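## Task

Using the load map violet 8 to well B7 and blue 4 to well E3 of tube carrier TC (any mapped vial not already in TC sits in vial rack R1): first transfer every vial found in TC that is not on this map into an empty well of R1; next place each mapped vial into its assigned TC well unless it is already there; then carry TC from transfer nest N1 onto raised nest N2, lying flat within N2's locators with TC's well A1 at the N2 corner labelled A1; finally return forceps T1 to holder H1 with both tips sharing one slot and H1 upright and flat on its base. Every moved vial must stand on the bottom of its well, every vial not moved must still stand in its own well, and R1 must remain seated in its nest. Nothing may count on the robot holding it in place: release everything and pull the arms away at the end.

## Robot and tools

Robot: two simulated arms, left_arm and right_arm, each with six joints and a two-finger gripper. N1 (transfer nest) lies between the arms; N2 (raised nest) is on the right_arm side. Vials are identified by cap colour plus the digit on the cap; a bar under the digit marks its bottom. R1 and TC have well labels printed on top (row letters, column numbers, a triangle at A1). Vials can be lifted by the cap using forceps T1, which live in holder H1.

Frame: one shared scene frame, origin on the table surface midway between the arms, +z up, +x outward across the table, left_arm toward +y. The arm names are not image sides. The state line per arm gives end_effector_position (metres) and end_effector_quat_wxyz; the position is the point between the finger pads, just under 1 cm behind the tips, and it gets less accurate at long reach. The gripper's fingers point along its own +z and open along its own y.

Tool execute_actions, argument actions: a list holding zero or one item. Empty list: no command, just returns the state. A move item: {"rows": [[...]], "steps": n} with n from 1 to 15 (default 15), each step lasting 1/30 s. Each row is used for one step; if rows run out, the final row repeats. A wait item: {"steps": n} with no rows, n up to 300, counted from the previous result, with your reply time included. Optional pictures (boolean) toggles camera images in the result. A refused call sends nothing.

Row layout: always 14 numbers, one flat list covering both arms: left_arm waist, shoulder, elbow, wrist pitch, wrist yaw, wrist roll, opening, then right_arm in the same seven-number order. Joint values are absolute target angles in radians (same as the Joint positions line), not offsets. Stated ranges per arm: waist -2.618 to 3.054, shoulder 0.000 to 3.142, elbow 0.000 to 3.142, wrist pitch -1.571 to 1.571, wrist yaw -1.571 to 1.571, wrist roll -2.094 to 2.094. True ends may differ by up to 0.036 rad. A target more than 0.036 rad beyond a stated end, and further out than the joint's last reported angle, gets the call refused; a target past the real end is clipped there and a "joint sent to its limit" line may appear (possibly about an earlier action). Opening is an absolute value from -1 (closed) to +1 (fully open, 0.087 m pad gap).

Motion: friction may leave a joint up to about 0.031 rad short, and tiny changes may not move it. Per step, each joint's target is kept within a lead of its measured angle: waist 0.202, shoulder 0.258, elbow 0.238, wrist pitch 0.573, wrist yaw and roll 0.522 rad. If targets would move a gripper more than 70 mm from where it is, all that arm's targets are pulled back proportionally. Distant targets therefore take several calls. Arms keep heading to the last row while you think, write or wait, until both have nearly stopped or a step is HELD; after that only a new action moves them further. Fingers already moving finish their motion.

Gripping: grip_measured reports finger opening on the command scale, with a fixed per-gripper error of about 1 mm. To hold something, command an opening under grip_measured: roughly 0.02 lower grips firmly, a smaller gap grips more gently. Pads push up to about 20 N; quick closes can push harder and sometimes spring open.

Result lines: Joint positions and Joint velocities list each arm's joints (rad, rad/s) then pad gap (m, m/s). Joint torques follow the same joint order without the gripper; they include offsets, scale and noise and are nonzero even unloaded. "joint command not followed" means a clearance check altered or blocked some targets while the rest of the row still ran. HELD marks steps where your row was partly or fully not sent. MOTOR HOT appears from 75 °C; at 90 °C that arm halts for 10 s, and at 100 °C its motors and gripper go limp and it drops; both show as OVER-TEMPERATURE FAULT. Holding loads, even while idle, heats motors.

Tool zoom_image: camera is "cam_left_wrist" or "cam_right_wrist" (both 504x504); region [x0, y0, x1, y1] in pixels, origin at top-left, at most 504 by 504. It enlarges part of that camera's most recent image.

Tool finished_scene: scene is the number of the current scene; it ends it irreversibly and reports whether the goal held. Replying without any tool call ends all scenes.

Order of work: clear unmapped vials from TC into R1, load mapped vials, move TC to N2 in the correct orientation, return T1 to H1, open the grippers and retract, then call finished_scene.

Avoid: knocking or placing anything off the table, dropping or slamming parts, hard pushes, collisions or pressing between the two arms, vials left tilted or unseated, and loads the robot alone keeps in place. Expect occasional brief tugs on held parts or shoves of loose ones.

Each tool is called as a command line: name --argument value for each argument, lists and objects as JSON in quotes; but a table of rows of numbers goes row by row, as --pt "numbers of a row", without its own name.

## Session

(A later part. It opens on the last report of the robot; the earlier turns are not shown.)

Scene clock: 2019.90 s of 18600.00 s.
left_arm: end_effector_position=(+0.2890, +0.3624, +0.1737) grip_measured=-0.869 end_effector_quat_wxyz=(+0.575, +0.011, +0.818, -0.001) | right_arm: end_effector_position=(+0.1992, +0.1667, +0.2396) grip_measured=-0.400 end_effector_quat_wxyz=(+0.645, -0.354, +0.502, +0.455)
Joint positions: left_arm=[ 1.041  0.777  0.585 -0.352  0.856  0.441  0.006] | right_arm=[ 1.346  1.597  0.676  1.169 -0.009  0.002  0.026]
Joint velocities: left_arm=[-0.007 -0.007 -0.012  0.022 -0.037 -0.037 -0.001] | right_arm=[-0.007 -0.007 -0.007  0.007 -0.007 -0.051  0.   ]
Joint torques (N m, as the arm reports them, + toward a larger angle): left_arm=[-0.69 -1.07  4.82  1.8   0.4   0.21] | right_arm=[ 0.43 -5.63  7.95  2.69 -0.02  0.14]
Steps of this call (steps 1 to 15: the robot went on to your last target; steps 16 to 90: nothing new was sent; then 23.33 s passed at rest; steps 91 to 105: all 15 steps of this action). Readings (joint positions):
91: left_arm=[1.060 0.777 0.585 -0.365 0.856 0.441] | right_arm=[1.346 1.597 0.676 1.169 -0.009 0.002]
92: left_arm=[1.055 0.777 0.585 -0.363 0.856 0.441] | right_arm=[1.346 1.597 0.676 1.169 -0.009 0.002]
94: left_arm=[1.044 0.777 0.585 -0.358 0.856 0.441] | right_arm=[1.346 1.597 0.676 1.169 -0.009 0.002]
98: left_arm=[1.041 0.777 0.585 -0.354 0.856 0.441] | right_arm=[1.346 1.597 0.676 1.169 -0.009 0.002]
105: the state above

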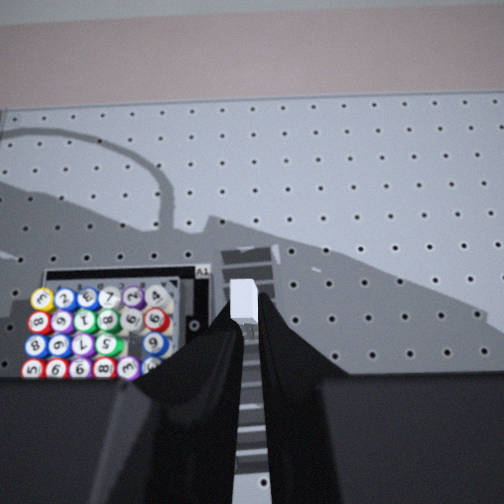

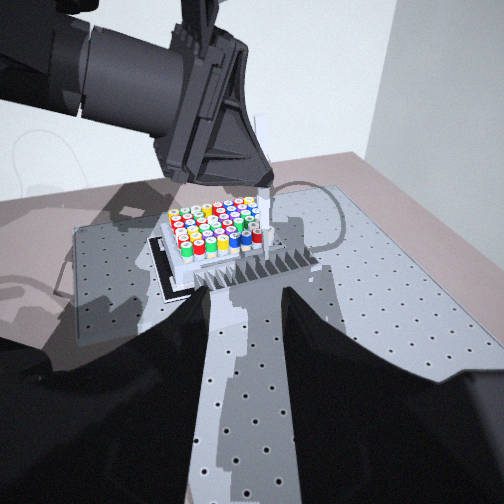

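execute_actions --actions '[{"rows":[[1.064,0.76,0.57,-0.36,0.867,0.446,-0.87,1.35,1.6,0.7,1.2,-0.01,0.01,-0.4],[1.064,0.76,0.57,-0.377,0.867,0.446,-0.87,1.35,1.6,0.7,1.2,-0.01,0.01,-0.4]],"steps":15}]' --pictures false

execute_actions --actions '[{"steps":8}]'

zoom_image --camera "cam_right_wrist" --region '[210, 210, 310, 310]'

zoom_image --camera "cam_left_wrist" --region '[190, 240, 320, 370]'

Scene clock: 2037.00 s of 18600.00 s.
left_arm: end_effector_position=(+0.2859, +0.3635, +0.1709) grip_measured=-0.869 end_effector_quat_wxyz=(+0.570, +0.002, +0.821, -0.003) | right_arm: end_effector_position=(+0.1992, +0.1667, +0.2396) grip_measured=-0.400 end_effector_quat_wxyz=(+0.645, -0.354, +0.502, +0.455)
Joint positions: left_arm=[ 1.055  0.777  0.585 -0.37   0.857  0.442  0.006] | right_arm=[ 1.346  1.597  0.676  1.169 -0.009  0.002  0.026]
Joint velocities: left_arm=[ 0.002 -0.012  0.017 -0.007 -0.095  0.037 -0.001] | right_arm=[-0.007  0.002 -0.017  0.022  0.051  0.051 -0.   ]
Joint torques (N m, as the arm reports them, + toward a larger angle): left_arm=[ 0.75 -1.06  6.19  1.55  0.4   0.21] | right_arm=[ 0.43 -5.64  7.95  2.68 -0.02  0.14]
Steps of this call (steps 1 to 15: the robot went on to your last target; steps 16 to 90: nothing new was sent; then 13.60 s passed at rest; steps 91 to 105: all 15 steps of this action). Readings (joint positions):
91: left_arm=[1.043 0.777 0.585 -0.352 0.857 0.442] | right_arm=[1.346 1.597 0.676 1.169 -0.009 0.002]
92: left_arm=[1.048 0.777 0.585 -0.354 0.857 0.442] | right_arm=[1.346 1.597 0.676 1.169 -0.009 0.002]
94: left_arm=[1.054 0.777 0.585 -0.361 0.857 0.442] | right_arm=[1.346 1.597 0.676 1.169 -0.009 0.002]
98: left_arm=[1.055 0.777 0.585 -0.367 0.857 0.442] | right_arm=[1.346 1.597 0.676 1.169 -0.009 0.002]
105: the state above

Scene clock: 2037.27 s of 18600.00 s.
left_arm: end_effector_position=(+0.2858, +0.3634, +0.1708) grip_measured=-0.869 end_effector_quat_wxyz=(+0.570, +0.002, +0.821, -0.003) | right_arm: end_effector_position=(+0.1992, +0.1667, +0.2396) grip_measured=-0.400 end_effector_quat_wxyz=(+0.645, -0.354, +0.502, +0.455)
Joint positions: left_arm=[ 1.055  0.777  0.585 -0.371  0.857  0.442  0.006] | right_arm=[ 1.346  1.597  0.676  1.169 -0.009  0.002  0.026]
Joint velocities: left_arm=[ 0.017  0.012 -0.012 -0.037  0.022 -0.022 -0.   ] | right_arm=[-0.002  0.002  0.002 -0.022  0.066 -0.022 -0.   ]
Joint torques (N m, as the arm reports them, + toward a larger angle): left_arm=[ 0.73 -1.05  6.19  1.55  0.4   0.21] | right_arm=[ 0.43 -5.64  7.95  2.69 -0.02  0.14]
Steps of this call (steps 1 to 8: the robot went on to your last target). Readings (joint positions):
1: left_arm=[1.055 0.777 0.585 -0.371 0.857 0.442] | right_arm=[1.346 1.597 0.676 1.169 -0.009 0.002]
2: left_arm=[1.055 0.777 0.585 -0.371 0.857 0.442] | right_arm=[1.346 1.597 0.676 1.169 -0.009 0.002]
4: left_arm=[1.055 0.777 0.585 -0.371 0.857 0.442] | right_arm=[1.346 1.597 0.676 1.169 -0.009 0.002]
8: the state above

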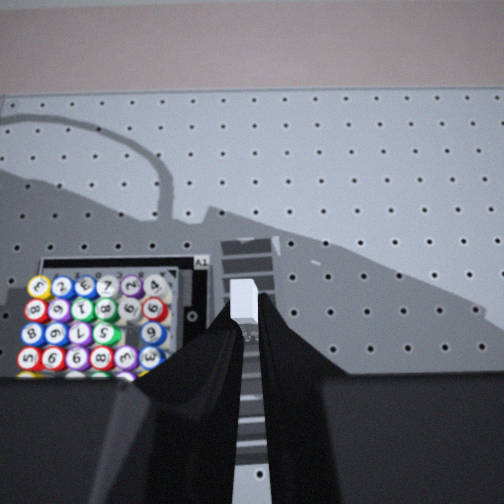

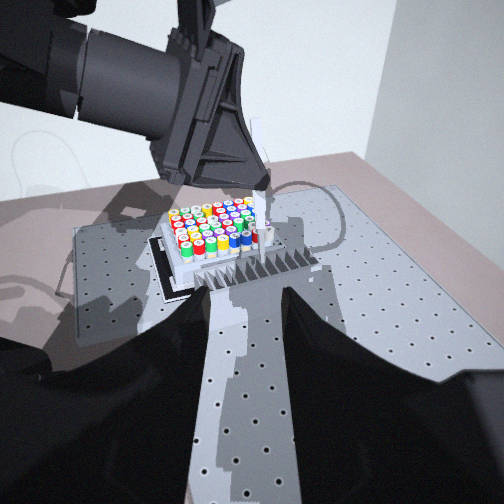

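Region (210, 210, 310, 310) of cam_right_wrist's 504x504 image, scaled by 5.040, with more detail than that image has.

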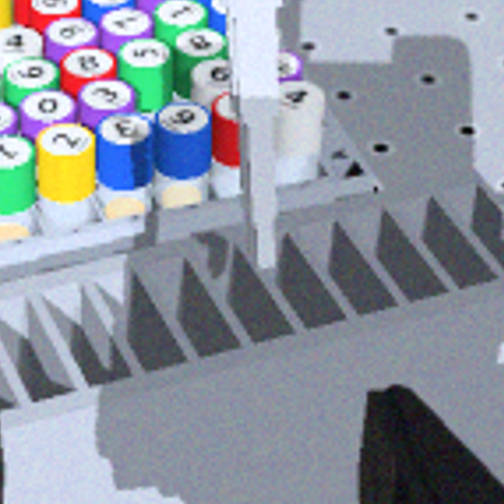

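Region (190, 240, 320, 370) of cam_left_wrist's 504x504 image, scaled by 3.877, with more detail than that image has.

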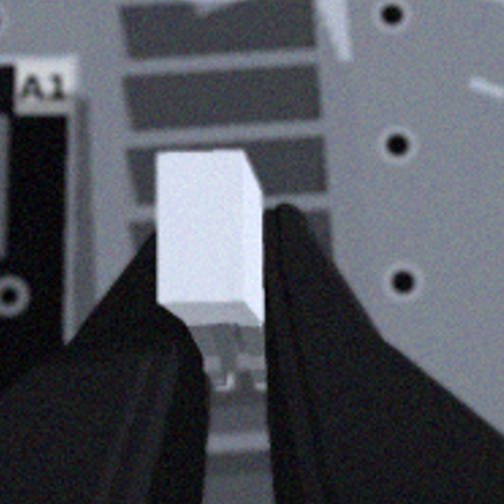

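execute_actions --actions '[{"rows":[[1.064,0.76,0.545,-0.345,0.867,0.446,-0.87,1.35,1.6,0.7,1.2,-0.01,0.01,-0.4],[1.064,0.76,0.545,-0.335,0.867,0.446,-0.87,1.35,1.6,0.7,1.2,-0.01,0.01,-0.4],[1.064,0.76,0.55,-0.325,0.867,0.446,-0.87,1.35,1.6,0.7,1.2,-0.01,0.01,-0.4],[1.064,0.76,0.546,-0.32,0.867,0.446,-0.87,1.35,1.6,0.7,1.2,-0.01,0.01,-0.4],[1.064,0.76,0.542,-0.315,0.867,0.446,-0.87,1.35,1.6,0.7,1.2,-0.01,0.01,-0.4],[1.064,0.76,0.538,-0.31,0.867,0.446,-0.87,1.35,1.6,0.7,1.2,-0.01,0.01,-0.4],[1.064,0.76,0.534,-0.305,0.867,0.446,-0.87,1.35,1.6,0.7,1.2,-0.01,0.01,-0.4],[1.064,0.76,0.53,-0.3,0.867,0.446,-0.87,1.35,1.6,0.7,1.2,-0.01,0.01,-0.4],[1.064,0.76,0.526,-0.296,0.867,0.446,-0.87,1.35,1.6,0.7,1.2,-0.01,0.01,-0.4],[1.064,0.76,0.522,-0.292,0.867,0.446,-0.87,1.35,1.6,0.7,1.2,-0.01,0.01,-0.4],[1.064,0.76,0.518,-0.292,0.867,0.446,-0.87,1.35,1.6,0.7,1.2,-0.01,0.01,-0.4],[1.064,0.76,0.514,-0.292,0.867,0.446,-0.87,1.35,1.6,0.7,1.2,-0.01,0.01,-0.4],[1.064,0.76,0.51,-0.292,0.867,0.446,-0.87,1.35,1.6,0.7,1.2,-0.01,0.01,-0.4]],"steps":15}]' --pictures false

execute_actions --actions '[{"steps":8}]'

zoom_image --camera "cam_right_wrist" --region '[210, 210, 310, 310]'

Scene clock: 2054.43 s of 18600.00 s.
left_arm: end_effector_position=(+0.2866, +0.3643, +0.1598) grip_measured=-0.869 end_effector_quat_wxyz=(+0.572, +0.003, +0.820, -0.001) | right_arm: end_effector_position=(+0.1992, +0.1667, +0.2396) grip_measured=-0.400 end_effector_quat_wxyz=(+0.645, -0.354, +0.502, +0.455)
Joint positions: left_arm=[ 1.055  0.777  0.537 -0.317  0.858  0.442  0.006] | right_arm=[ 1.346  1.597  0.676  1.169 -0.009  0.002  0.026]
Joint velocities: left_arm=[-0.017  0.002 -0.056  0.007  0.007  0.007  0.001] | right_arm=[ 0.007 -0.022  0.002 -0.037 -0.066 -0.037  0.001]
Joint torques (N m, as the arm reports them, + toward a larger angle): left_arm=[ 0.75 -1.06  5.52  1.82  0.41  0.21] | right_arm=[ 0.43 -5.64  7.95  2.69 -0.03  0.14]
Steps of this call (steps 1 to 15: the robot went on to your last target; steps 16 to 90: nothing new was sent; then 13.67 s passed at rest; steps 91 to 105: all 15 steps of this action). Readings (joint positions):
91: left_arm=[1.055 0.777 0.583 -0.369 0.857 0.442] | right_arm=[1.346 1.597 0.676 1.169 -0.009 0.002]
92: left_arm=[1.055 0.777 0.579 -0.365 0.857 0.442] | right_arm=[1.346 1.597 0.676 1.169 -0.009 0.002]
94: left_arm=[1.055 0.777 0.572 -0.359 0.857 0.442] | right_arm=[1.346 1.597 0.676 1.169 -0.009 0.002]
98: left_arm=[1.055 0.777 0.561 -0.340 0.857 0.442] | right_arm=[1.346 1.597 0.676 1.169 -0.009 0.002]
105: the state above

Scene clock: 2054.70 s of 18600.00 s.
left_arm: end_effector_position=(+0.2866, +0.3642, +0.1589) grip_measured=-0.869 end_effector_quat_wxyz=(+0.572, +0.003, +0.820, -0.001) | right_arm: end_effector_position=(+0.1992, +0.1667, +0.2396) grip_measured=-0.400 end_effector_quat_wxyz=(+0.645, -0.354, +0.502, +0.455)
Joint positions: left_arm=[ 1.055  0.777  0.534 -0.314  0.858  0.442  0.006] | right_arm=[ 1.346  1.597  0.676  1.169 -0.009  0.002  0.026]
Joint velocities: left_arm=[-0.007 -0.002  0.017  0.037 -0.051 -0.051 -0.   ] | right_arm=[ 0.002 -0.022  0.007 -0.022 -0.066  0.037  0.001]
Joint torques (N m, as the arm reports them, + toward a larger angle): left_arm=[ 0.77 -1.07  5.57  1.79  0.39  0.2 ] | right_arm=[ 0.43 -5.64  7.95  2.69 -0.02  0.14]
Steps of this call (steps 1 to 8: the robot went on to your last target). Readings (joint positions):
1: left_arm=[1.055 0.777 0.536 -0.316 0.858 0.442] | right_arm=[1.346 1.597 0.676 1.169 -0.009 0.002]
2: left_arm=[1.055 0.777 0.535 -0.316 0.858 0.442] | right_arm=[1.346 1.597 0.676 1.169 -0.009 0.002]
4: left_arm=[1.055 0.777 0.534 -0.316 0.858 0.442] | right_arm=[1.346 1.597 0.676 1.169 -0.009 0.002]
8: the state above

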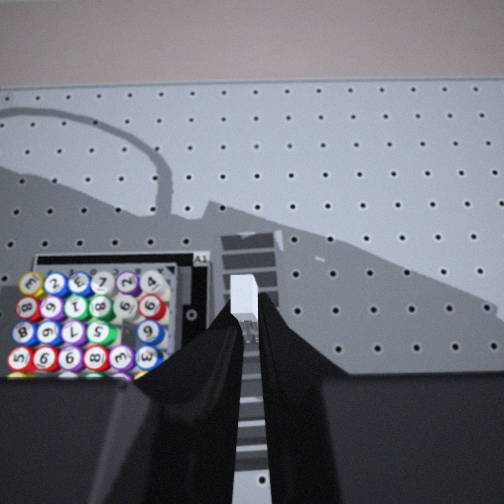

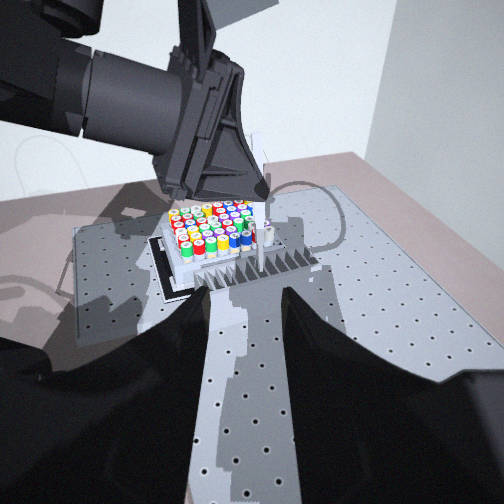

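Region (210, 210, 310, 310) of cam_right_wrist's 504x504 image, scaled by 5.040, with more detail than that image has.

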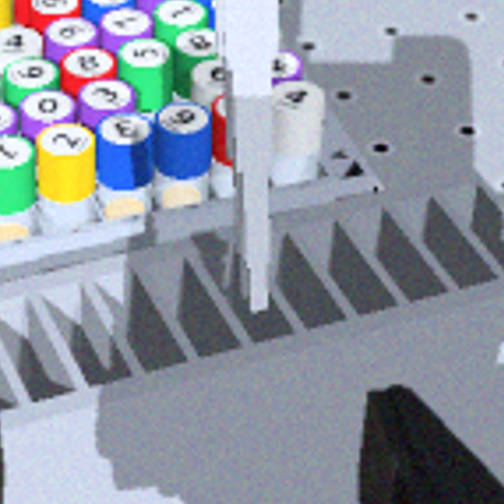

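zoom_image --camera "cam_left_wrist" --region '[200, 260, 300, 400]'

Region (200, 260, 300, 400) of cam_left_wrist's 504x504 image, scaled by 3.600, with more detail than that image has; it fills the left 360 columns of this view, and the rest is white.

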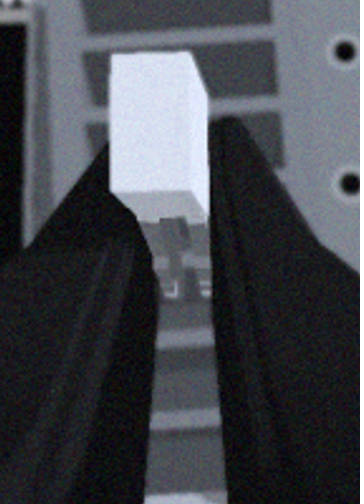

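execute_actions --actions '[{"rows":[[1.072,0.76,0.495,-0.292,0.867,0.446,-0.87,1.35,1.6,0.7,1.2,-0.01,0.01,-0.4],[1.072,0.76,0.495,-0.285,0.867,0.446,-0.87,1.35,1.6,0.7,1.2,-0.01,0.01,-0.4],[1.072,0.76,0.495,-0.275,0.867,0.446,-0.87,1.35,1.6,0.7,1.2,-0.01,0.01,-0.4],[1.072,0.76,0.49,-0.267,0.867,0.446,-0.87,1.35,1.6,0.7,1.2,-0.01,0.01,-0.4],[1.072,0.76,0.484,-0.26,0.867,0.446,-0.87,1.35,1.6,0.7,1.2,-0.01,0.01,-0.4],[1.072,0.76,0.478,-0.253,0.867,0.446,-0.87,1.35,1.6,0.7,1.2,-0.01,0.01,-0.4],[1.072,0.76,0.472,-0.246,0.867,0.446,-0.87,1.35,1.6,0.7,1.2,-0.01,0.01,-0.4],[1.072,0.76,0.466,-0.239,0.867,0.446,-0.87,1.35,1.6,0.7,1.2,-0.01,0.01,-0.4],[1.072,0.76,0.46,-0.232,0.867,0.446,-0.87,1.35,1.6,0.7,1.2,-0.01,0.01,-0.4],[1.072,0.76,0.454,-0.225,0.867,0.446,-0.87,1.35,1.6,0.7,1.2,-0.01,0.01,-0.4],[1.072,0.76,0.448,-0.218,0.867,0.446,-0.87,1.35,1.6,0.7,1.2,-0.01,0.01,-0.4],[1.072,0.76,0.442,-0.212,0.867,0.446,-0.87,1.35,1.6,0.7,1.2,-0.01,0.01,-0.4],[1.072,0.76,0.436,-0.212,0.867,0.446,-0.87,1.35,1.6,0.7,1.2,-0.01,0.01,-0.4],[1.072,0.76,0.43,-0.212,0.867,0.446,-0.87,1.35,1.6,0.7,1.2,-0.01,0.01,-0.4],[1.072,0.76,0.426,-0.212,0.867,0.446,-0.87,1.35,1.6,0.7,1.2,-0.01,0.01,-0.4]],"steps":15}]' --pictures false

execute_actions --actions '[{"steps":8}]'

zoom_image --camera "cam_right_wrist" --region '[190, 140, 340, 310]'

Scene clock: 2077.33 s of 18600.00 s.
left_arm: end_effector_position=(+0.2846, +0.3647, +0.1389) grip_measured=-0.869 end_effector_quat_wxyz=(+0.570, -0.002, +0.821, -0.001) | right_arm: end_effector_position=(+0.1992, +0.1667, +0.2396) grip_measured=-0.400 end_effector_quat_wxyz=(+0.645, -0.354, +0.502, +0.455)
Joint positions: left_arm=[ 1.063  0.777  0.458 -0.246  0.858  0.442  0.006] | right_arm=[ 1.346  1.597  0.676  1.169 -0.009  0.002  0.026]
Joint velocities: left_arm=[ 0.012  0.017 -0.159  0.037  0.022  0.007 -0.   ] | right_arm=[ 0.017 -0.017  0.002 -0.007  0.051  0.007  0.   ]
Joint torques (N m, as the arm reports them, + toward a larger angle): left_arm=[ 0.75 -1.05  5.69  1.83  0.39  0.2 ] | right_arm=[ 0.43 -5.63  7.95  2.69 -0.02  0.14]
Steps of this call (steps 1 to 15: the robot went on to your last target; steps 16 to 90: nothing new was sent; then 19.13 s passed at rest; steps 91 to 105: all 15 steps of this action). Readings (joint positions):
91: left_arm=[1.056 0.777 0.532 -0.311 0.858 0.442] | right_arm=[1.346 1.597 0.676 1.169 -0.009 0.002]
92: left_arm=[1.059 0.777 0.528 -0.309 0.858 0.442] | right_arm=[1.346 1.597 0.676 1.169 -0.009 0.002]
94: left_arm=[1.062 0.777 0.520 -0.304 0.858 0.442] | right_arm=[1.346 1.597 0.676 1.169 -0.009 0.002]
98: left_arm=[1.063 0.777 0.500 -0.283 0.858 0.442] | right_arm=[1.346 1.597 0.676 1.169 -0.009 0.002]
105: the state above

Scene clock: 2077.60 s of 18600.00 s.
left_arm: end_effector_position=(+0.2844, +0.3645, +0.1364) grip_measured=-0.869 end_effector_quat_wxyz=(+0.570, -0.002, +0.821, -0.001) | right_arm: end_effector_position=(+0.1992, +0.1667, +0.2396) grip_measured=-0.400 end_effector_quat_wxyz=(+0.645, -0.354, +0.502, +0.455)
Joint positions: left_arm=[ 1.063  0.777  0.448 -0.236  0.858  0.442  0.006] | right_arm=[ 1.346  1.597  0.676  1.169 -0.009  0.002  0.026]
Joint velocities: left_arm=[-0.002  0.012 -0.002  0.037 -0.037 -0.037 -0.   ] | right_arm=[ 0.017  0.002 -0.022  0.066  0.037  0.037  0.001]
Joint torques (N m, as the arm reports them, + toward a larger angle): left_arm=[ 0.75 -1.07  5.64  1.79  0.39  0.2 ] | right_arm=[ 0.43 -5.63  7.95  2.69 -0.02  0.14]
Steps of this call (steps 1 to 8: the robot went on to your last target). Readings (joint positions):
1: left_arm=[1.063 0.777 0.454 -0.244 0.858 0.442] | right_arm=[1.346 1.597 0.676 1.169 -0.009 0.002]
2: left_arm=[1.063 0.777 0.450 -0.243 0.858 0.442] | right_arm=[1.346 1.597 0.676 1.169 -0.009 0.002]
4: left_arm=[1.063 0.777 0.448 -0.240 0.858 0.442] | right_arm=[1.346 1.597 0.676 1.169 -0.009 0.002]
8: the state above

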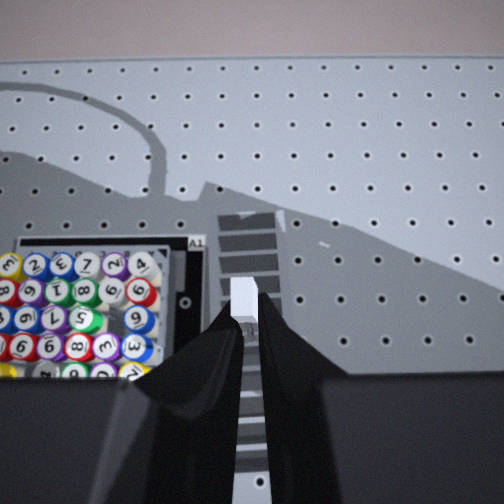

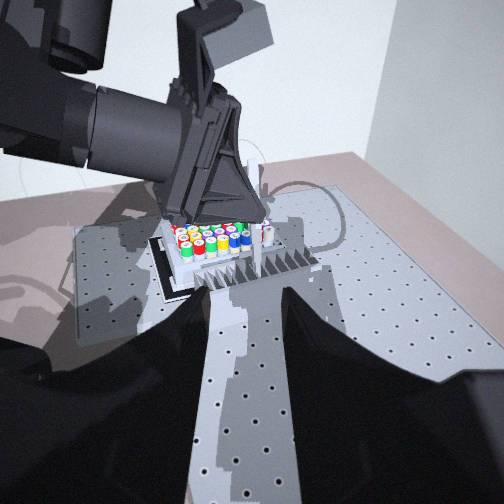

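Region (190, 140, 340, 310) of cam_right_wrist's 504x504 image, scaled by 2.965, with more detail than that image has; it fills the left 445 columns of this view, and the rest is white.

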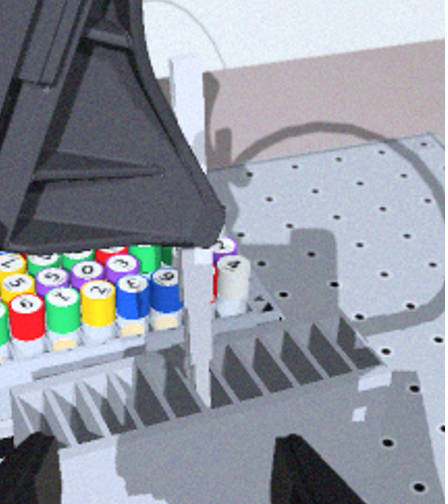

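execute_actions --actions '[{"rows":[[1.066,0.76,0.41,-0.2,0.867,0.446,-0.87,1.35,1.6,0.7,1.2,-0.01,0.01,-0.4],[1.066,0.76,0.41,-0.19,0.867,0.446,-0.87,1.35,1.6,0.7,1.2,-0.01,0.01,-0.4],[1.066,0.76,0.41,-0.182,0.867,0.446,-0.87,1.35,1.6,0.7,1.2,-0.01,0.01,-0.4],[1.066,0.76,0.405,-0.175,0.867,0.446,-0.87,1.35,1.6,0.7,1.2,-0.01,0.01,-0.4],[1.066,0.76,0.4,-0.168,0.867,0.446,-0.87,1.35,1.6,0.7,1.2,-0.01,0.01,-0.4],[1.066,0.76,0.395,-0.162,0.867,0.446,-0.87,1.35,1.6,0.7,1.2,-0.01,0.01,-0.4],[1.066,0.76,0.39,-0.156,0.867,0.446,-0.87,1.35,1.6,0.7,1.2,-0.01,0.01,-0.4],[1.066,0.76,0.385,-0.15,0.867,0.446,-0.87,1.35,1.6,0.7,1.2,-0.01,0.01,-0.4],[1.066,0.76,0.38,-0.144,0.867,0.446,-0.87,1.35,1.6,0.7,1.2,-0.01,0.01,-0.4],[1.066,0.76,0.375,-0.138,0.867,0.446,-0.87,1.35,1.6,0.7,1.2,-0.01,0.01,-0.4],[1.066,0.76,0.37,-0.133,0.867,0.446,-0.87,1.35,1.6,0.7,1.2,-0.01,0.01,-0.4],[1.066,0.76,0.365,-0.133,0.867,0.446,-0.87,1.35,1.6,0.7,1.2,-0.01,0.01,-0.4],[1.066,0.76,0.36,-0.133,0.867,0.446,-0.87,1.35,1.6,0.7,1.2,-0.01,0.01,-0.4],[1.066,0.76,0.355,-0.133,0.867,0.446,-0.87,1.35,1.6,0.7,1.2,-0.01,0.01,-0.4]],"steps":15}]' --pictures false

execute_actions --actions '[{"steps":8}]'

Scene clock: 2094.43 s of 18600.00 s.
left_arm: end_effector_position=(+0.2844, +0.3644, +0.1225) grip_measured=-0.869 end_effector_quat_wxyz=(+0.573, +0.001, +0.819, +0.003) | right_arm: end_effector_position=(+0.1992, +0.1667, +0.2396) grip_measured=-0.400 end_effector_quat_wxyz=(+0.645, -0.354, +0.502, +0.455)
Joint positions: left_arm=[ 1.063  0.777  0.385 -0.16   0.858  0.442  0.006] | right_arm=[ 1.346  1.597  0.676  1.169 -0.009  0.002  0.026]
Joint velocities: left_arm=[-0.007  0.012 -0.11   0.095 -0.022 -0.081 -0.   ] | right_arm=[-0.017 -0.012  0.002 -0.022 -0.022  0.007  0.   ]
Joint torques (N m, as the arm reports them, + toward a larger angle): left_arm=[ 0.25 -0.95  5.41  1.73  0.38  0.2 ] | right_arm=[ 0.43 -5.63  7.95  2.68 -0.02  0.14]
Steps of this call (steps 1 to 30: the robot went on to your last target; steps 31 to 90: nothing new was sent; then 13.33 s passed at rest; steps 91 to 105: all 15 steps of this action). Readings (joint positions):
91: left_arm=[1.063 0.777 0.446 -0.230 0.858 0.442] | right_arm=[1.346 1.597 0.676 1.169 -0.009 0.002]
92: left_arm=[1.063 0.777 0.443 -0.225 0.858 0.442] | right_arm=[1.346 1.597 0.676 1.169 -0.009 0.002]
94: left_arm=[1.063 0.777 0.435 -0.216 0.858 0.442] | right_arm=[1.346 1.597 0.676 1.169 -0.009 0.002]
98: left_arm=[1.063 0.777 0.417 -0.194 0.858 0.442] | right_arm=[1.346 1.597 0.676 1.169 -0.009 0.002]
105: the state above

Scene clock: 2094.70 s of 18600.00 s.
left_arm: end_effector_position=(+0.2845, +0.3646, +0.1218) grip_measured=-0.869 end_effector_quat_wxyz=(+0.574, +0.002, +0.819, +0.004) | right_arm: end_effector_position=(+0.1992, +0.1667, +0.2396) grip_measured=-0.400 end_effector_quat_wxyz=(+0.645, -0.354, +0.502, +0.455)
Joint positions: left_arm=[ 1.063  0.777  0.38  -0.152  0.858  0.442  0.006] | right_arm=[ 1.346  1.597  0.676  1.169 -0.009  0.002  0.026]
Joint velocities: left_arm=[ 0.002 -0.007 -0.007 -0.007 -0.066 -0.007 -0.001] | right_arm=[-0.002 -0.007 -0.012 -0.022  0.037  0.007 -0.001]
Joint torques (N m, as the arm reports them, + toward a larger angle): left_arm=[ 0.24 -1.03  5.39  1.78  0.38  0.2 ] | right_arm=[ 0.43 -5.63  7.95  2.69 -0.02  0.14]
Steps of this call (steps 1 to 8: the robot went on to your last target). Readings (joint positions):
1: left_arm=[1.063 0.777 0.382 -0.158 0.858 0.442] | right_arm=[1.346 1.597 0.676 1.169 -0.009 0.002]
2: left_arm=[1.063 0.777 0.381 -0.155 0.858 0.442] | right_arm=[1.346 1.597 0.676 1.169 -0.009 0.002]
4: left_arm=[1.063 0.777 0.381 -0.153 0.858 0.442] | right_arm=[1.346 1.597 0.676 1.169 -0.009 0.002]
8: the state above

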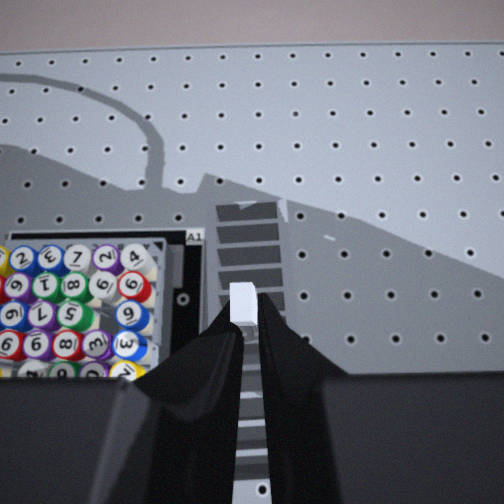

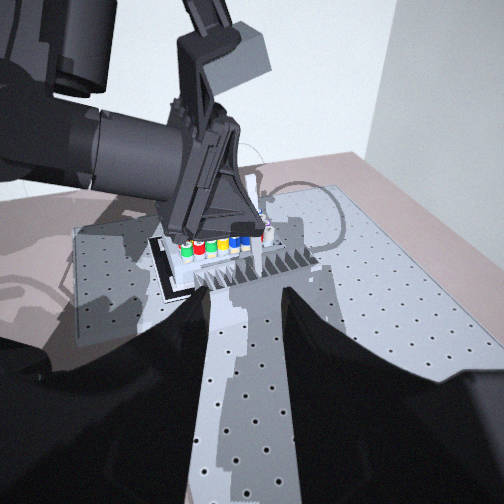

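Near seated; release slowly.

execute_actions --actions '[{"rows":[[1.066,0.77,0.375,-0.14,0.867,0.446,-0.85,1.35,1.6,0.7,1.2,-0.01,0.01,-0.4],[1.066,0.77,0.375,-0.14,0.867,0.446,-0.83,1.35,1.6,0.7,1.2,-0.01,0.01,-0.4],[1.066,0.77,0.375,-0.14,0.867,0.446,-0.81,1.35,1.6,0.7,1.2,-0.01,0.01,-0.4],[1.066,0.77,0.375,-0.14,0.867,0.446,-0.79,1.35,1.6,0.7,1.2,-0.01,0.01,-0.4],[1.066,0.77,0.375,-0.14,0.867,0.446,-0.77,1.35,1.6,0.7,1.2,-0.01,0.01,-0.4],[1.066,0.77,0.375,-0.14,0.867,0.446,-0.755,1.35,1.6,0.7,1.2,-0.01,0.01,-0.4],[1.066,0.77,0.375,-0.14,0.867,0.446,-0.74,1.35,1.6,0.7,1.2,-0.01,0.01,-0.4],[1.066,0.77,0.375,-0.14,0.867,0.446,-0.72,1.35,1.6,0.7,1.2,-0.01,0.01,-0.4],[1.066,0.77,0.375,-0.14,0.867,0.446,-0.68,1.35,1.6,0.7,1.2,-0.01,0.01,-0.4],[1.066,0.77,0.375,-0.14,0.867,0.446,-0.6,1.35,1.6,0.7,1.2,-0.01,0.01,-0.4],[1.066,0.77,0.375,-0.14,0.867,0.446,-0.5,1.35,1.6,0.7,1.2,-0.01,0.01,-0.4],[1.066,0.77,0.375,-0.14,0.867,0.446,-0.3,1.35,1.6,0.7,1.2,-0.01,0.01,-0.4]],"steps":15}]' --pictures false

execute_actions --actions '[{"steps":8}]'

Scene clock: 2113.57 s of 18600.00 s.
left_arm: end_effector_position=(+0.2845, +0.3646, +0.1219) grip_measured=-0.302 end_effector_quat_wxyz=(+0.574, +0.002, +0.819, +0.004) | right_arm: end_effector_position=(+0.1992, +0.1667, +0.2396) grip_measured=-0.400 end_effector_quat_wxyz=(+0.645, -0.354, +0.502, +0.455)
Joint positions: left_arm=[ 1.063  0.777  0.38  -0.152  0.858  0.442  0.031] | right_arm=[ 1.346  1.597  0.676  1.169 -0.009  0.002  0.026]
Joint velocities: left_arm=[ 0.002 -0.022  0.012 -0.007  0.022  0.022  0.001] | right_arm=[-0.002 -0.012  0.007  0.037  0.037  0.007  0.001]
Joint torques (N m, as the arm reports them, + toward a larger angle): left_arm=[ 0.25 -0.4   6.77  1.71  0.38  0.2 ] | right_arm=[ 0.43 -5.63  7.95  2.69 -0.02  0.14]
Steps of this call (steps 1 to 15: the robot went on to your last target; steps 16 to 90: nothing new was sent; then 15.37 s passed at rest; steps 91 to 105: all 15 steps of this action). Readings (joint positions):
91: left_arm=[1.063 0.777 0.380 -0.152 0.858 0.442] | right_arm=[1.346 1.597 0.676 1.169 -0.009 0.002]
92: left_arm=[1.063 0.777 0.380 -0.152 0.858 0.442] | right_arm=[1.346 1.597 0.676 1.169 -0.009 0.002]
94: left_arm=[1.063 0.777 0.380 -0.152 0.858 0.442] | right_arm=[1.346 1.597 0.676 1.169 -0.009 0.002]
98: left_arm=[1.063 0.777 0.380 -0.152 0.858 0.442] | right_arm=[1.346 1.597 0.676 1.169 -0.009 0.002]
105: the state above

Scene clock: 2113.83 s of 18600.00 s.
left_arm: end_effector_position=(+0.2845, +0.3646, +0.1219) grip_measured=-0.300 end_effector_quat_wxyz=(+0.574, +0.002, +0.819, +0.004) | right_arm: end_effector_position=(+0.1992, +0.1667, +0.2396) grip_measured=-0.400 end_effector_quat_wxyz=(+0.645, -0.354, +0.502, +0.455)
Joint positions: left_arm=[ 1.063  0.777  0.38  -0.152  0.858  0.442  0.031] | right_arm=[ 1.346  1.597  0.676  1.169 -0.009  0.002  0.026]
Joint velocities: left_arm=[ 0.022 -0.007 -0.002 -0.007 -0.066 -0.022 -0.   ] | right_arm=[ 0.002  0.007  0.002  0.095 -0.051  0.051  0.001]
Joint torques (N m, as the arm reports them, + toward a larger angle): left_arm=[ 0.24 -0.38  6.79  1.72  0.38  0.2 ] | right_arm=[ 0.43 -5.63  7.95  2.69 -0.02  0.14]
Steps of this call (steps 1 to 8: the robot went on to your last target). Readings (joint positions):
1: left_arm=[1.063 0.777 0.380 -0.152 0.858 0.442] | right_arm=[1.346 1.597 0.676 1.169 -0.009 0.002]
2: left_arm=[1.063 0.777 0.380 -0.152 0.858 0.442] | right_arm=[1.346 1.597 0.676 1.169 -0.009 0.002]
4: left_arm=[1.063 0.777 0.380 -0.152 0.858 0.442] | right_arm=[1.346 1.597 0.676 1.169 -0.009 0.002]
8: the state above

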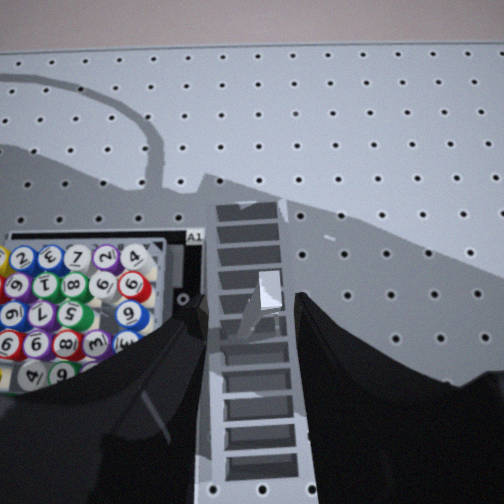

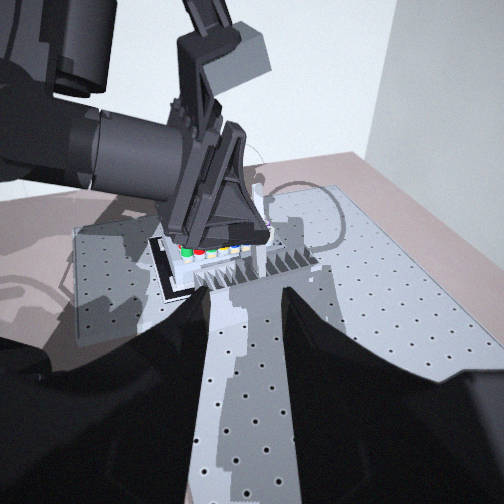

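execute_actions --actions '[{"rows":[[1.066,0.77,0.41,-0.16,0.867,0.446,0.2,1.3,1.57,0.73,1.1,0,0,1],[1.066,0.77,0.43,-0.19,0.867,0.446,0.2,1.24,1.54,0.76,1.02,0,0,1],[1.066,0.77,0.45,-0.22,0.867,0.446,0.2,1.18,1.51,0.79,0.94,0,0,1],[1.066,0.77,0.475,-0.25,0.867,0.446,0.2,1.12,1.48,0.82,0.86,0,0,1],[1.066,0.77,0.5,-0.28,0.867,0.446,0.2,1.06,1.45,0.85,0.78,0,0,1],[1.066,0.77,0.525,-0.31,0.867,0.446,0.2,1.0,1.42,0.88,0.7,0,0,1],[1.066,0.77,0.55,-0.34,0.867,0.446,0.2,0.94,1.39,0.91,0.62,0,0,1],[1.066,0.77,0.575,-0.37,0.867,0.446,0.2,0.88,1.36,0.94,0.54,0,0,1],[1.066,0.77,0.6,-0.4,0.867,0.446,0.2,0.82,1.33,0.97,0.46,0,0,1],[1.066,0.77,0.625,-0.43,0.867,0.446,0.2,0.76,1.3,1.0,0.38,0,0,1],[1.066,0.77,0.65,-0.46,0.867,0.446,0.2,0.7,1.27,1.03,0.3,0,0,1],[1.066,0.77,0.675,-0.48,0.867,0.446,0.2,0.64,1.24,1.06,0.22,0,0,1],[1.066,0.77,0.7,-0.5,0.867,0.446,0.2,0.58,1.21,1.09,0.14,0,0,1],[1.066,0.77,0.725,-0.5,0.867,0.446,0.2,0.52,1.18,1.12,0.06,0,0,1],[1.066,0.77,0.75,-0.5,0.867,0.446,0.2,0.46,1.15,1.135,-0.02,0,0,1]],"steps":15}]' --pictures false

execute_actions --actions '[{"rows":[[1.066,0.74,0.75,-0.5,0.867,0.446,0.2,0.4,1.12,1.135,-0.1,0,0,1],[1.066,0.71,0.75,-0.5,0.867,0.446,0.2,0.34,1.105,1.135,-0.18,0,0,1],[1.066,0.68,0.75,-0.5,0.867,0.446,0.2,0.28,1.105,1.135,-0.26,0,0,1],[1.066,0.65,0.75,-0.51,0.867,0.446,0.2,0.22,1.105,1.135,-0.34,0,0,1],[1.066,0.62,0.75,-0.52,0.867,0.446,0.2,0.16,1.105,1.135,-0.42,0,0,1],[1.066,0.59,0.75,-0.53,0.867,0.446,0.2,0.1,1.105,1.135,-0.5,0,0,1],[1.066,0.56,0.75,-0.54,0.867,0.446,0.2,0.04,1.105,1.135,-0.58,0,0,1],[1.066,0.53,0.75,-0.55,0.867,0.446,0.2,-0.02,1.105,1.135,-0.64,0,0,1],[1.066,0.5,0.75,-0.56,0.867,0.446,0.2,-0.08,1.105,1.135,-0.675,0,0,1],[1.066,0.5,0.75,-0.57,0.867,0.446,0.2,-0.14,1.105,1.135,-0.675,0,0,1],[1.066,0.5,0.75,-0.58,0.867,0.446,0.2,-0.2,1.105,1.135,-0.675,0,0,1],[1.066,0.5,0.75,-0.59,0.867,0.446,0.2,-0.26,1.105,1.135,-0.675,0,0,1],[1.066,0.5,0.75,-0.6,0.867,0.446,0.2,-0.32,1.105,1.135,-0.675,0,0,1],[1.066,0.5,0.75,-0.6,0.867,0.446,0.2,-0.38,1.105,1.135,-0.675,0,0,1],[1.066,0.5,0.75,-0.6,0.867,0.446,0.2,-0.43,1.105,1.135,-0.675,0,0,1]],"steps":15}]' --pictures false

execute_actions --actions '[{"steps":25}]'

Scene clock: 2145.10 s of 18600.00 s.
left_arm: end_effector_position=(+0.2867, +0.3676, +0.2012) grip_measured=+0.200 end_effector_quat_wxyz=(+0.580, +0.008, +0.815, +0.012) | right_arm: end_effector_position=(+0.4213, -0.0593, +0.3758) grip_measured=+1.000 end_effector_quat_wxyz=(+0.741, -0.166, +0.619, +0.200)
Joint positions: left_arm=[ 1.063  0.777  0.681 -0.429  0.858  0.443  0.052] | right_arm=[ 0.645  1.253  1.046  0.385 -0.006  0.002  0.087]
Joint velocities: left_arm=[ 0.002 -0.012  0.686 -0.549  0.051 -0.037 -0.001] | right_arm=[-1.697 -0.94   0.799 -2.059  0.081  0.095  0.   ]
Joint torques (N m, as the arm reports them, + toward a larger angle): left_arm=[ 0.21 -0.37  9.1   1.6   0.38  0.2 ] | right_arm=[ 0.15 -5.58  8.44  2.41 -0.04  0.07]
Steps of this call (steps 1 to 15: the robot went on to your last target; steps 16 to 90: nothing new was sent; then 27.77 s passed at rest; steps 91 to 105: all 15 steps of this action). Readings (joint positions):
91: left_arm=[1.063 0.777 0.380 -0.152 0.858 0.442] | right_arm=[1.342 1.596 0.681 1.159 -0.010 0.002]
92: left_arm=[1.063 0.777 0.384 -0.159 0.858 0.442] | right_arm=[1.327 1.590 0.693 1.130 -0.013 0.002]
94: left_arm=[1.063 0.777 0.406 -0.190 0.858 0.442] | right_arm=[1.252 1.562 0.733 1.043 -0.018 0.002]
98: left_arm=[1.063 0.777 0.503 -0.273 0.858 0.442] | right_arm=[1.044 1.468 0.832 0.850 -0.014 0.002]
105: the state above

Scene clock: 2145.60 s of 18600.00 s.
left_arm: end_effector_position=(+0.2604, +0.3308, +0.2491) grip_measured=+0.200 end_effector_quat_wxyz=(+0.621, +0.051, +0.779, +0.070) | right_arm: end_effector_position=(+0.3678, -0.3799, +0.2576) grip_measured=+1.000 end_effector_quat_wxyz=(+0.507, +0.127, +0.850, -0.073)
Joint positions: left_arm=[ 1.063  0.503  0.721 -0.561  0.862  0.443  0.052] | right_arm=[-0.171  1.104  1.118 -0.51  -0.005  0.002  0.087]
Joint velocities: left_arm=[-0.002 -0.002  0.002 -0.242 -0.081  0.007 -0.001] | right_arm=[-2.103 -0.012 -0.007 -1.165  0.066  0.022  0.   ]
Joint torques (N m, as the arm reports them, + toward a larger angle): left_arm=[0.22 1.64 8.56 1.68 0.26 0.17] | right_arm=[-0.05 -2.65  8.35  2.52 -0.02  0.06]
Steps of this call (steps 1 to 15: all 15 steps of this action). Readings (joint positions):
1: left_arm=[1.063 0.774 0.701 -0.440 0.858 0.443] | right_arm=[0.584 1.219 1.070 0.315 -0.005 0.002]
2: left_arm=[1.063 0.763 0.714 -0.446 0.858 0.443] | right_arm=[0.523 1.185 1.088 0.247 -0.003 0.002]
4: left_arm=[1.063 0.718 0.721 -0.459 0.858 0.443] | right_arm=[0.406 1.132 1.110 0.123 0.001 0.002]
8: left_arm=[1.063 0.593 0.721 -0.498 0.858 0.443] | right_arm=[0.222 1.104 1.118 -0.108 0.003 0.002]
15: the state above

Scene clock: 2146.43 s of 18600.00 s.
left_arm: end_effector_position=(+0.2585, +0.3282, +0.2438) grip_measured=+0.200 end_effector_quat_wxyz=(+0.614, +0.044, +0.785, +0.060) | right_arm: end_effector_position=(+0.3070, -0.4487, +0.2279) grip_measured=+1.000 end_effector_quat_wxyz=(+0.424, +0.248, +0.862, -0.125)
Joint positions: left_arm=[ 1.063  0.503  0.721 -0.592  0.862  0.443  0.052] | right_arm=[-0.429  1.104  1.118 -0.669  0.009  0.002  0.087]
Joint velocities: left_arm=[-0.012  0.012 -0.012 -0.037  0.022 -0.066 -0.   ] | right_arm=[-0.017  0.022  0.002 -0.066  0.022 -0.007  0.   ]
Joint torques (N m, as the arm reports them, + toward a larger angle): left_arm=[0.25 1.61 8.6  1.61 0.29 0.18] | right_arm=[ 0.03 -2.58  8.27  2.18 -0.1   0.06]
Steps of this call (steps 1 to 25: the robot went on to your last target). Readings (joint positions):
1: left_arm=[1.063 0.503 0.721 -0.568 0.862 0.443] | right_arm=[-0.246 1.104 1.118 -0.545 -0.004 0.002]
2: left_arm=[1.063 0.503 0.721 -0.573 0.862 0.443] | right_arm=[-0.318 1.104 1.118 -0.572 -0.002 0.002]
4: left_arm=[1.063 0.503 0.721 -0.580 0.862 0.443] | right_arm=[-0.411 1.104 1.118 -0.609 0.011 0.002]
8: left_arm=[1.063 0.503 0.721 -0.588 0.862 0.443] | right_arm=[-0.429 1.104 1.118 -0.648 0.011 0.002]
25: the state above

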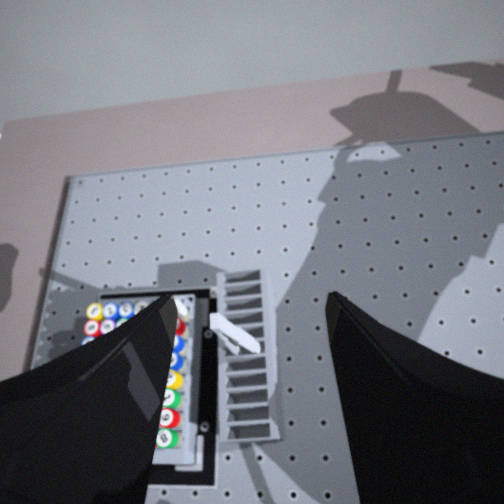

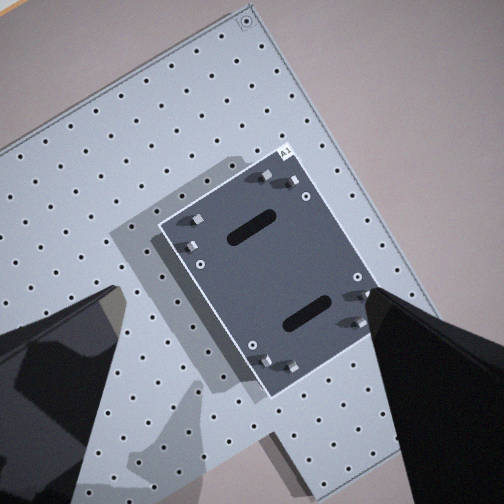

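execute_actions --actions '[{"rows":[[1.066,0.47,0.73,-0.58,0.82,0.42,0.2,-0.39,1.13,1.155,-0.69,0,0.03,1],[1.066,0.44,0.71,-0.56,0.77,0.39,0.2,-0.34,1.16,1.175,-0.71,0,0.06,1],[1.066,0.41,0.69,-0.54,0.72,0.36,0.2,-0.29,1.19,1.195,-0.73,0,0.09,1],[1.066,0.38,0.67,-0.52,0.67,0.33,0.2,-0.24,1.22,1.215,-0.75,0,0.12,1],[1.066,0.35,0.65,-0.5,0.62,0.3,0.2,-0.19,1.25,1.235,-0.77,0,0.15,1],[1.066,0.32,0.63,-0.48,0.57,0.27,0.2,-0.14,1.28,1.255,-0.79,0,0.18,1],[1.066,0.29,0.61,-0.46,0.52,0.24,0.2,-0.09,1.31,1.275,-0.81,0,0.21,1],[1.066,0.26,0.59,-0.44,0.47,0.21,0.2,-0.04,1.34,1.295,-0.83,0,0.24,1],[1.066,0.23,0.57,-0.42,0.42,0.18,0.2,0.01,1.37,1.315,-0.85,0,0.27,1],[1.066,0.2,0.55,-0.4,0.37,0.15,0.2,0.06,1.4,1.335,-0.87,0,0.3,1],[1.066,0.17,0.53,-0.4,0.32,0.12,0.2,0.11,1.43,1.355,-0.89,0,0.33,1],[1.066,0.14,0.51,-0.4,0.27,0.09,0.2,0.16,1.46,1.375,-0.91,0,0.36,1],[1.066,0.11,0.5,-0.4,0.22,0.06,0.2,0.21,1.49,1.395,-0.93,0,0.39,1],[1.066,0.1,0.5,-0.4,0.17,0.03,0.2,0.26,1.52,1.415,-0.95,0,0.42,1],[1.066,0.1,0.5,-0.4,0.12,0,0.2,0.31,1.55,1.435,-0.97,0,0.45,1]],"steps":15}]' --pictures false

execute_actions --actions '[{"rows":[[1.066,0.1,0.5,-0.4,0.1,0,0.2,0.36,1.58,1.46,-0.995,0,0.48,1],[1.066,0.1,0.5,-0.4,0.1,0,0.2,0.41,1.61,1.48,-1.02,0,0.51,1],[1.066,0.1,0.5,-0.4,0.1,0,0.2,0.46,1.64,1.5,-1.045,0,0.54,1],[1.066,0.1,0.5,-0.4,0.1,0,0.2,0.51,1.67,1.525,-1.07,0,0.57,1],[1.066,0.1,0.5,-0.4,0.1,0,0.2,0.56,1.7,1.545,-1.095,0,0.6,1],[1.066,0.1,0.5,-0.4,0.1,0,0.2,0.61,1.73,1.565,-1.12,0,0.63,1],[1.066,0.1,0.5,-0.4,0.1,0,0.2,0.66,1.76,1.59,-1.145,0,0.66,1],[1.066,0.1,0.5,-0.4,0.1,0,0.2,0.71,1.79,1.61,-1.17,0,0.69,1],[1.066,0.1,0.5,-0.4,0.1,0,0.2,0.76,1.82,1.63,-1.195,0,0.72,1],[1.066,0.1,0.5,-0.4,0.1,0,0.2,0.81,1.85,1.655,-1.22,0,0.75,1],[1.066,0.1,0.5,-0.4,0.1,0,0.2,0.86,1.88,1.675,-1.245,0,0.78,1],[1.066,0.1,0.5,-0.4,0.1,0,0.2,0.91,1.91,1.695,-1.27,0,0.81,1],[1.066,0.1,0.5,-0.4,0.1,0,0.2,0.95,1.94,1.72,-1.29,0,0.839,1],[1.066,0.1,0.5,-0.4,0.1,0,0.2,0.98,1.97,1.74,-1.29,0,0.839,1],[1.066,0.1,0.5,-0.4,0.1,0,0.2,0.993,2.005,1.752,-1.29,0,0.839,1]],"steps":15}]' --pictures false

execute_actions --actions '[{"steps":25}]'

Scene clock: 2200.83 s of 18600.00 s.
left_arm: end_effector_position=(+0.2087, +0.3781, +0.2450) grip_measured=+0.200 end_effector_quat_wxyz=(+0.647, -0.178, +0.700, +0.243) | right_arm: end_effector_position=(+0.3893, -0.2357, +0.1750) grip_measured=+1.000 end_effector_quat_wxyz=(+0.277, +0.111, +0.953, +0.056)
Joint positions: left_arm=[ 1.063  0.127  0.527 -0.447  0.33   0.126  0.052] | right_arm=[ 0.216  1.501  1.377 -0.874  0.005  0.322  0.087]
Joint velocities: left_arm=[-0.012 -0.398 -0.159  0.051 -1.414 -0.842  0.   ] | right_arm=[ 1.389  0.847  0.584 -0.608  0.051  0.842  0.   ]
Joint torques (N m, as the arm reports them, + toward a larger angle): left_arm=[0.12 2.93 5.1  2.24 0.06 0.17] | right_arm=[ 0.85 -5.82  8.51  1.58 -0.01  0.14]
Steps of this call (steps 1 to 15: the robot went on to your last target; steps 16 to 90: nothing new was sent; then 50.90 s passed at rest; steps 91 to 105: all 15 steps of this action). Readings (joint positions):
91: left_arm=[1.063 0.501 0.721 -0.592 0.857 0.440] | right_arm=[-0.425 1.106 1.120 -0.673 0.010 0.006]
92: left_arm=[1.063 0.493 0.721 -0.591 0.842 0.432] | right_arm=[-0.409 1.114 1.129 -0.682 0.012 0.015]
94: left_arm=[1.063 0.451 0.712 -0.576 0.794 0.404] | right_arm=[-0.336 1.155 1.163 -0.701 0.014 0.044]
98: left_arm=[1.063 0.320 0.651 -0.517 0.651 0.317] | right_arm=[-0.134 1.281 1.242 -0.748 0.010 0.130]
105: the state above

Scene clock: 2201.33 s of 18600.00 s.
left_arm: end_effector_position=(+0.1867, +0.4021, +0.2518) grip_measured=+0.200 end_effector_quat_wxyz=(+0.644, -0.282, +0.653, +0.284) | right_arm: end_effector_position=(+0.2674, +0.0107, +0.1045) grip_measured=+1.000 end_effector_quat_wxyz=(+0.041, -0.037, +0.998, +0.042)
Joint positions: left_arm=[ 1.063  0.114  0.524 -0.42   0.117  0.009  0.052] | right_arm=[ 0.95   1.952  1.702 -1.203 -0.001  0.75   0.087]
Joint velocities: left_arm=[ 0.017 -0.027 -0.012 -0.11  -0.051 -0.081  0.001] | right_arm=[ 1.062  0.823  0.525 -0.359 -0.007  0.476  0.   ]
Joint torques (N m, as the arm reports them, + toward a larger angle): left_arm=[0.25 2.26 4.65 2.08 0.02 0.09] | right_arm=[-1.62 -8.55  7.44  0.5   0.14  0.16]
Steps of this call (steps 1 to 15: all 15 steps of this action). Readings (joint positions):
1: left_arm=[1.063 0.118 0.524 -0.444 0.286 0.101] | right_arm=[0.266 1.531 1.399 -0.894 0.005 0.351]
2: left_arm=[1.063 0.114 0.524 -0.440 0.250 0.082] | right_arm=[0.316 1.561 1.420 -0.915 0.004 0.380]
4: left_arm=[1.063 0.114 0.524 -0.431 0.198 0.054] | right_arm=[0.416 1.621 1.464 -0.957 0.003 0.439]
8: left_arm=[1.063 0.114 0.524 -0.424 0.145 0.025] | right_arm=[0.615 1.741 1.552 -1.048 0.002 0.558]
15: the state above

Scene clock: 2202.17 s of 18600.00 s.
left_arm: end_effector_position=(+0.1860, +0.4029, +0.2520) grip_measured=+0.200 end_effector_quat_wxyz=(+0.643, -0.285, +0.651, +0.285) | right_arm: end_effector_position=(+0.2419, +0.0167, +0.0885) grip_measured=+1.000 end_effector_quat_wxyz=(-0.003, -0.024, +1.000, +0.004)
Joint positions: left_arm=[ 1.063  0.114  0.524 -0.42   0.11   0.005  0.052] | right_arm=[ 1.003  2.019  1.725 -1.274 -0.01   0.829  0.087]
Joint velocities: left_arm=[-0.017  0.007 -0.022 -0.022  0.037  0.022 -0.   ] | right_arm=[-0.012  0.002 -0.007 -0.066 -0.022  0.051  0.   ]
Joint torques (N m, as the arm reports them, + toward a larger angle): left_arm=[0.25 2.26 4.65 2.09 0.   0.12] | right_arm=[ -0.71 -10.09   8.02   0.35   0.15   0.17]
Steps of this call (steps 1 to 25: the robot went on to your last target). Readings (joint positions):
1: left_arm=[1.063 0.114 0.524 -0.420 0.115 0.008] | right_arm=[0.981 1.977 1.715 -1.212 -0.004 0.765]
2: left_arm=[1.063 0.114 0.524 -0.420 0.114 0.008] | right_arm=[1.002 1.996 1.719 -1.219 -0.008 0.777]
4: left_arm=[1.063 0.114 0.524 -0.420 0.113 0.007] | right_arm=[1.015 2.016 1.720 -1.238 -0.011 0.795]
8: left_arm=[1.063 0.114 0.524 -0.420 0.111 0.006] | right_arm=[1.005 2.019 1.723 -1.263 -0.010 0.816]
25: the state above

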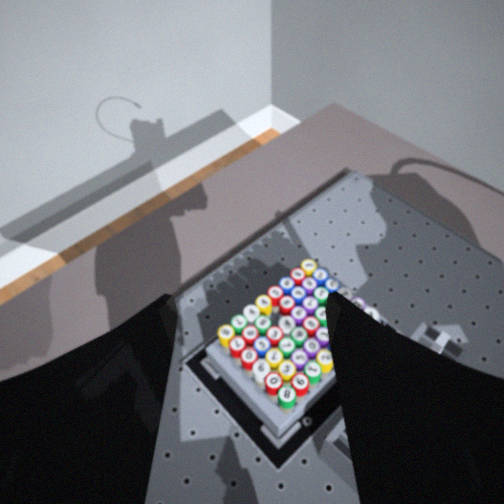

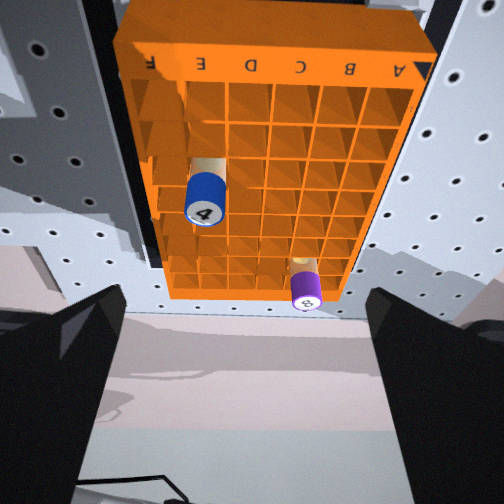

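execute_actions --actions '[{"rows":[[1.066,0.1,0.5,-0.4,0.1,0,0.2,0.985,2.01,1.69,-1.24,0.01,0.839,1],[1.066,0.1,0.5,-0.4,0.1,0,0.2,0.978,2.01,1.68,-1.22,0.01,0.839,1],[1.066,0.1,0.5,-0.4,0.1,0,0.2,0.973,2.01,1.665,-1.2,0.01,0.839,1],[1.066,0.1,0.5,-0.4,0.1,0,0.2,0.973,2.01,1.65,-1.185,0.01,0.839,1],[1.066,0.1,0.5,-0.4,0.1,0,0.2,0.973,2.01,1.635,-1.172,0.01,0.839,1],[1.066,0.1,0.5,-0.4,0.1,0,0.2,0.973,2.01,1.623,-1.172,0.01,0.839,1]],"steps":15}]' --pictures false

execute_actions --actions '[{"steps":10}]'

Scene clock: 2209.80 s of 18600.00 s.
left_arm: end_effector_position=(+0.1860, +0.4028, +0.2520) grip_measured=+0.200 end_effector_quat_wxyz=(+0.643, -0.285, +0.651, +0.285) | right_arm: end_effector_position=(+0.2456, +0.0074, +0.0665) grip_measured=+1.000 end_effector_quat_wxyz=(-0.004, -0.014, +1.000, -0.003)
Joint positions: left_arm=[ 1.063  0.114  0.524 -0.42   0.11   0.005  0.052] | right_arm=[ 0.982  2.019  1.637 -1.199 -0.002  0.83   0.087]
Joint velocities: left_arm=[ 0.007  0.002  0.002  0.022 -0.022 -0.022 -0.001] | right_arm=[-0.007 -0.007  0.002  0.11  -0.081 -0.051  0.   ]
Joint torques (N m, as the arm reports them, + toward a larger angle): left_arm=[0.26 2.25 4.64 2.09 0.   0.11] | right_arm=[-0.6  -9.68  4.66  0.77  0.15  0.15]
Steps of this call (steps 1 to 15: the robot went on to your last target; steps 16 to 90: nothing new was sent; then 4.13 s passed at rest; steps 91 to 105: all 15 steps of this action). Readings (joint positions):
91: left_arm=[1.063 0.114 0.524 -0.420 0.110 0.005] | right_arm=[1.003 2.019 1.722 -1.272 -0.009 0.829]
92: left_arm=[1.063 0.114 0.524 -0.420 0.110 0.005] | right_arm=[1.002 2.019 1.716 -1.266 -0.008 0.829]
94: left_arm=[1.063 0.114 0.524 -0.420 0.110 0.005] | right_arm=[0.995 2.019 1.693 -1.245 -0.006 0.829]
98: left_arm=[1.063 0.114 0.524 -0.420 0.110 0.005] | right_arm=[0.983 2.019 1.642 -1.216 -0.003 0.830]
105: the state above

Scene clock: 2210.13 s of 18600.00 s.
left_arm: end_effector_position=(+0.1860, +0.4028, +0.2520) grip_measured=+0.200 end_effector_quat_wxyz=(+0.643, -0.285, +0.651, +0.285) | right_arm: end_effector_position=(+0.2464, +0.0083, +0.0664) grip_measured=+1.000 end_effector_quat_wxyz=(-0.002, -0.014, +1.000, -0.001)
Joint positions: left_arm=[ 1.063  0.114  0.524 -0.42   0.11   0.005  0.052] | right_arm=[ 0.982  2.019  1.637 -1.194 -0.002  0.83   0.087]
Joint velocities: left_arm=[-0.002  0.002  0.007 -0.007  0.007 -0.051 -0.001] | right_arm=[ 0.007 -0.017  0.007  0.037  0.037  0.007  0.   ]
Joint torques (N m, as the arm reports them, + toward a larger angle): left_arm=[0.25 2.25 4.63 2.09 0.   0.12] | right_arm=[-0.58 -9.71  4.73  0.78  0.17  0.15]
Steps of this call (steps 1 to 10: the robot went on to your last target). Readings (joint positions):
1: left_arm=[1.063 0.114 0.524 -0.420 0.110 0.005] | right_arm=[0.982 2.019 1.637 -1.198 -0.002 0.830]
2: left_arm=[1.063 0.114 0.524 -0.420 0.110 0.005] | right_arm=[0.982 2.019 1.637 -1.197 -0.002 0.830]
4: left_arm=[1.063 0.114 0.524 -0.420 0.110 0.005] | right_arm=[0.982 2.019 1.637 -1.195 -0.002 0.830]
8: left_arm=[1.063 0.114 0.524 -0.420 0.110 0.005] | right_arm=[0.982 2.019 1.637 -1.194 -0.002 0.830]
10: the state above

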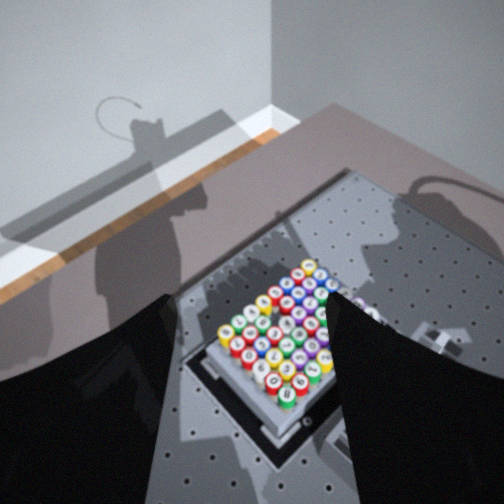

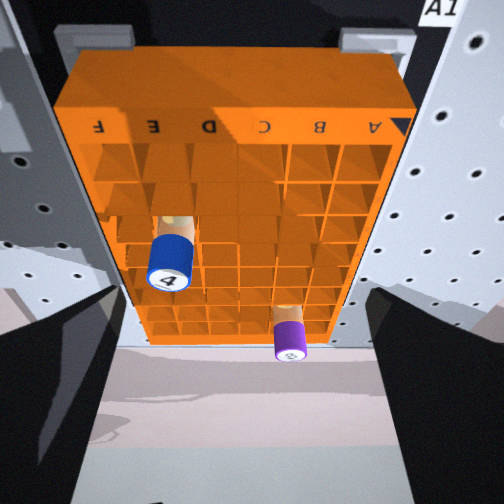

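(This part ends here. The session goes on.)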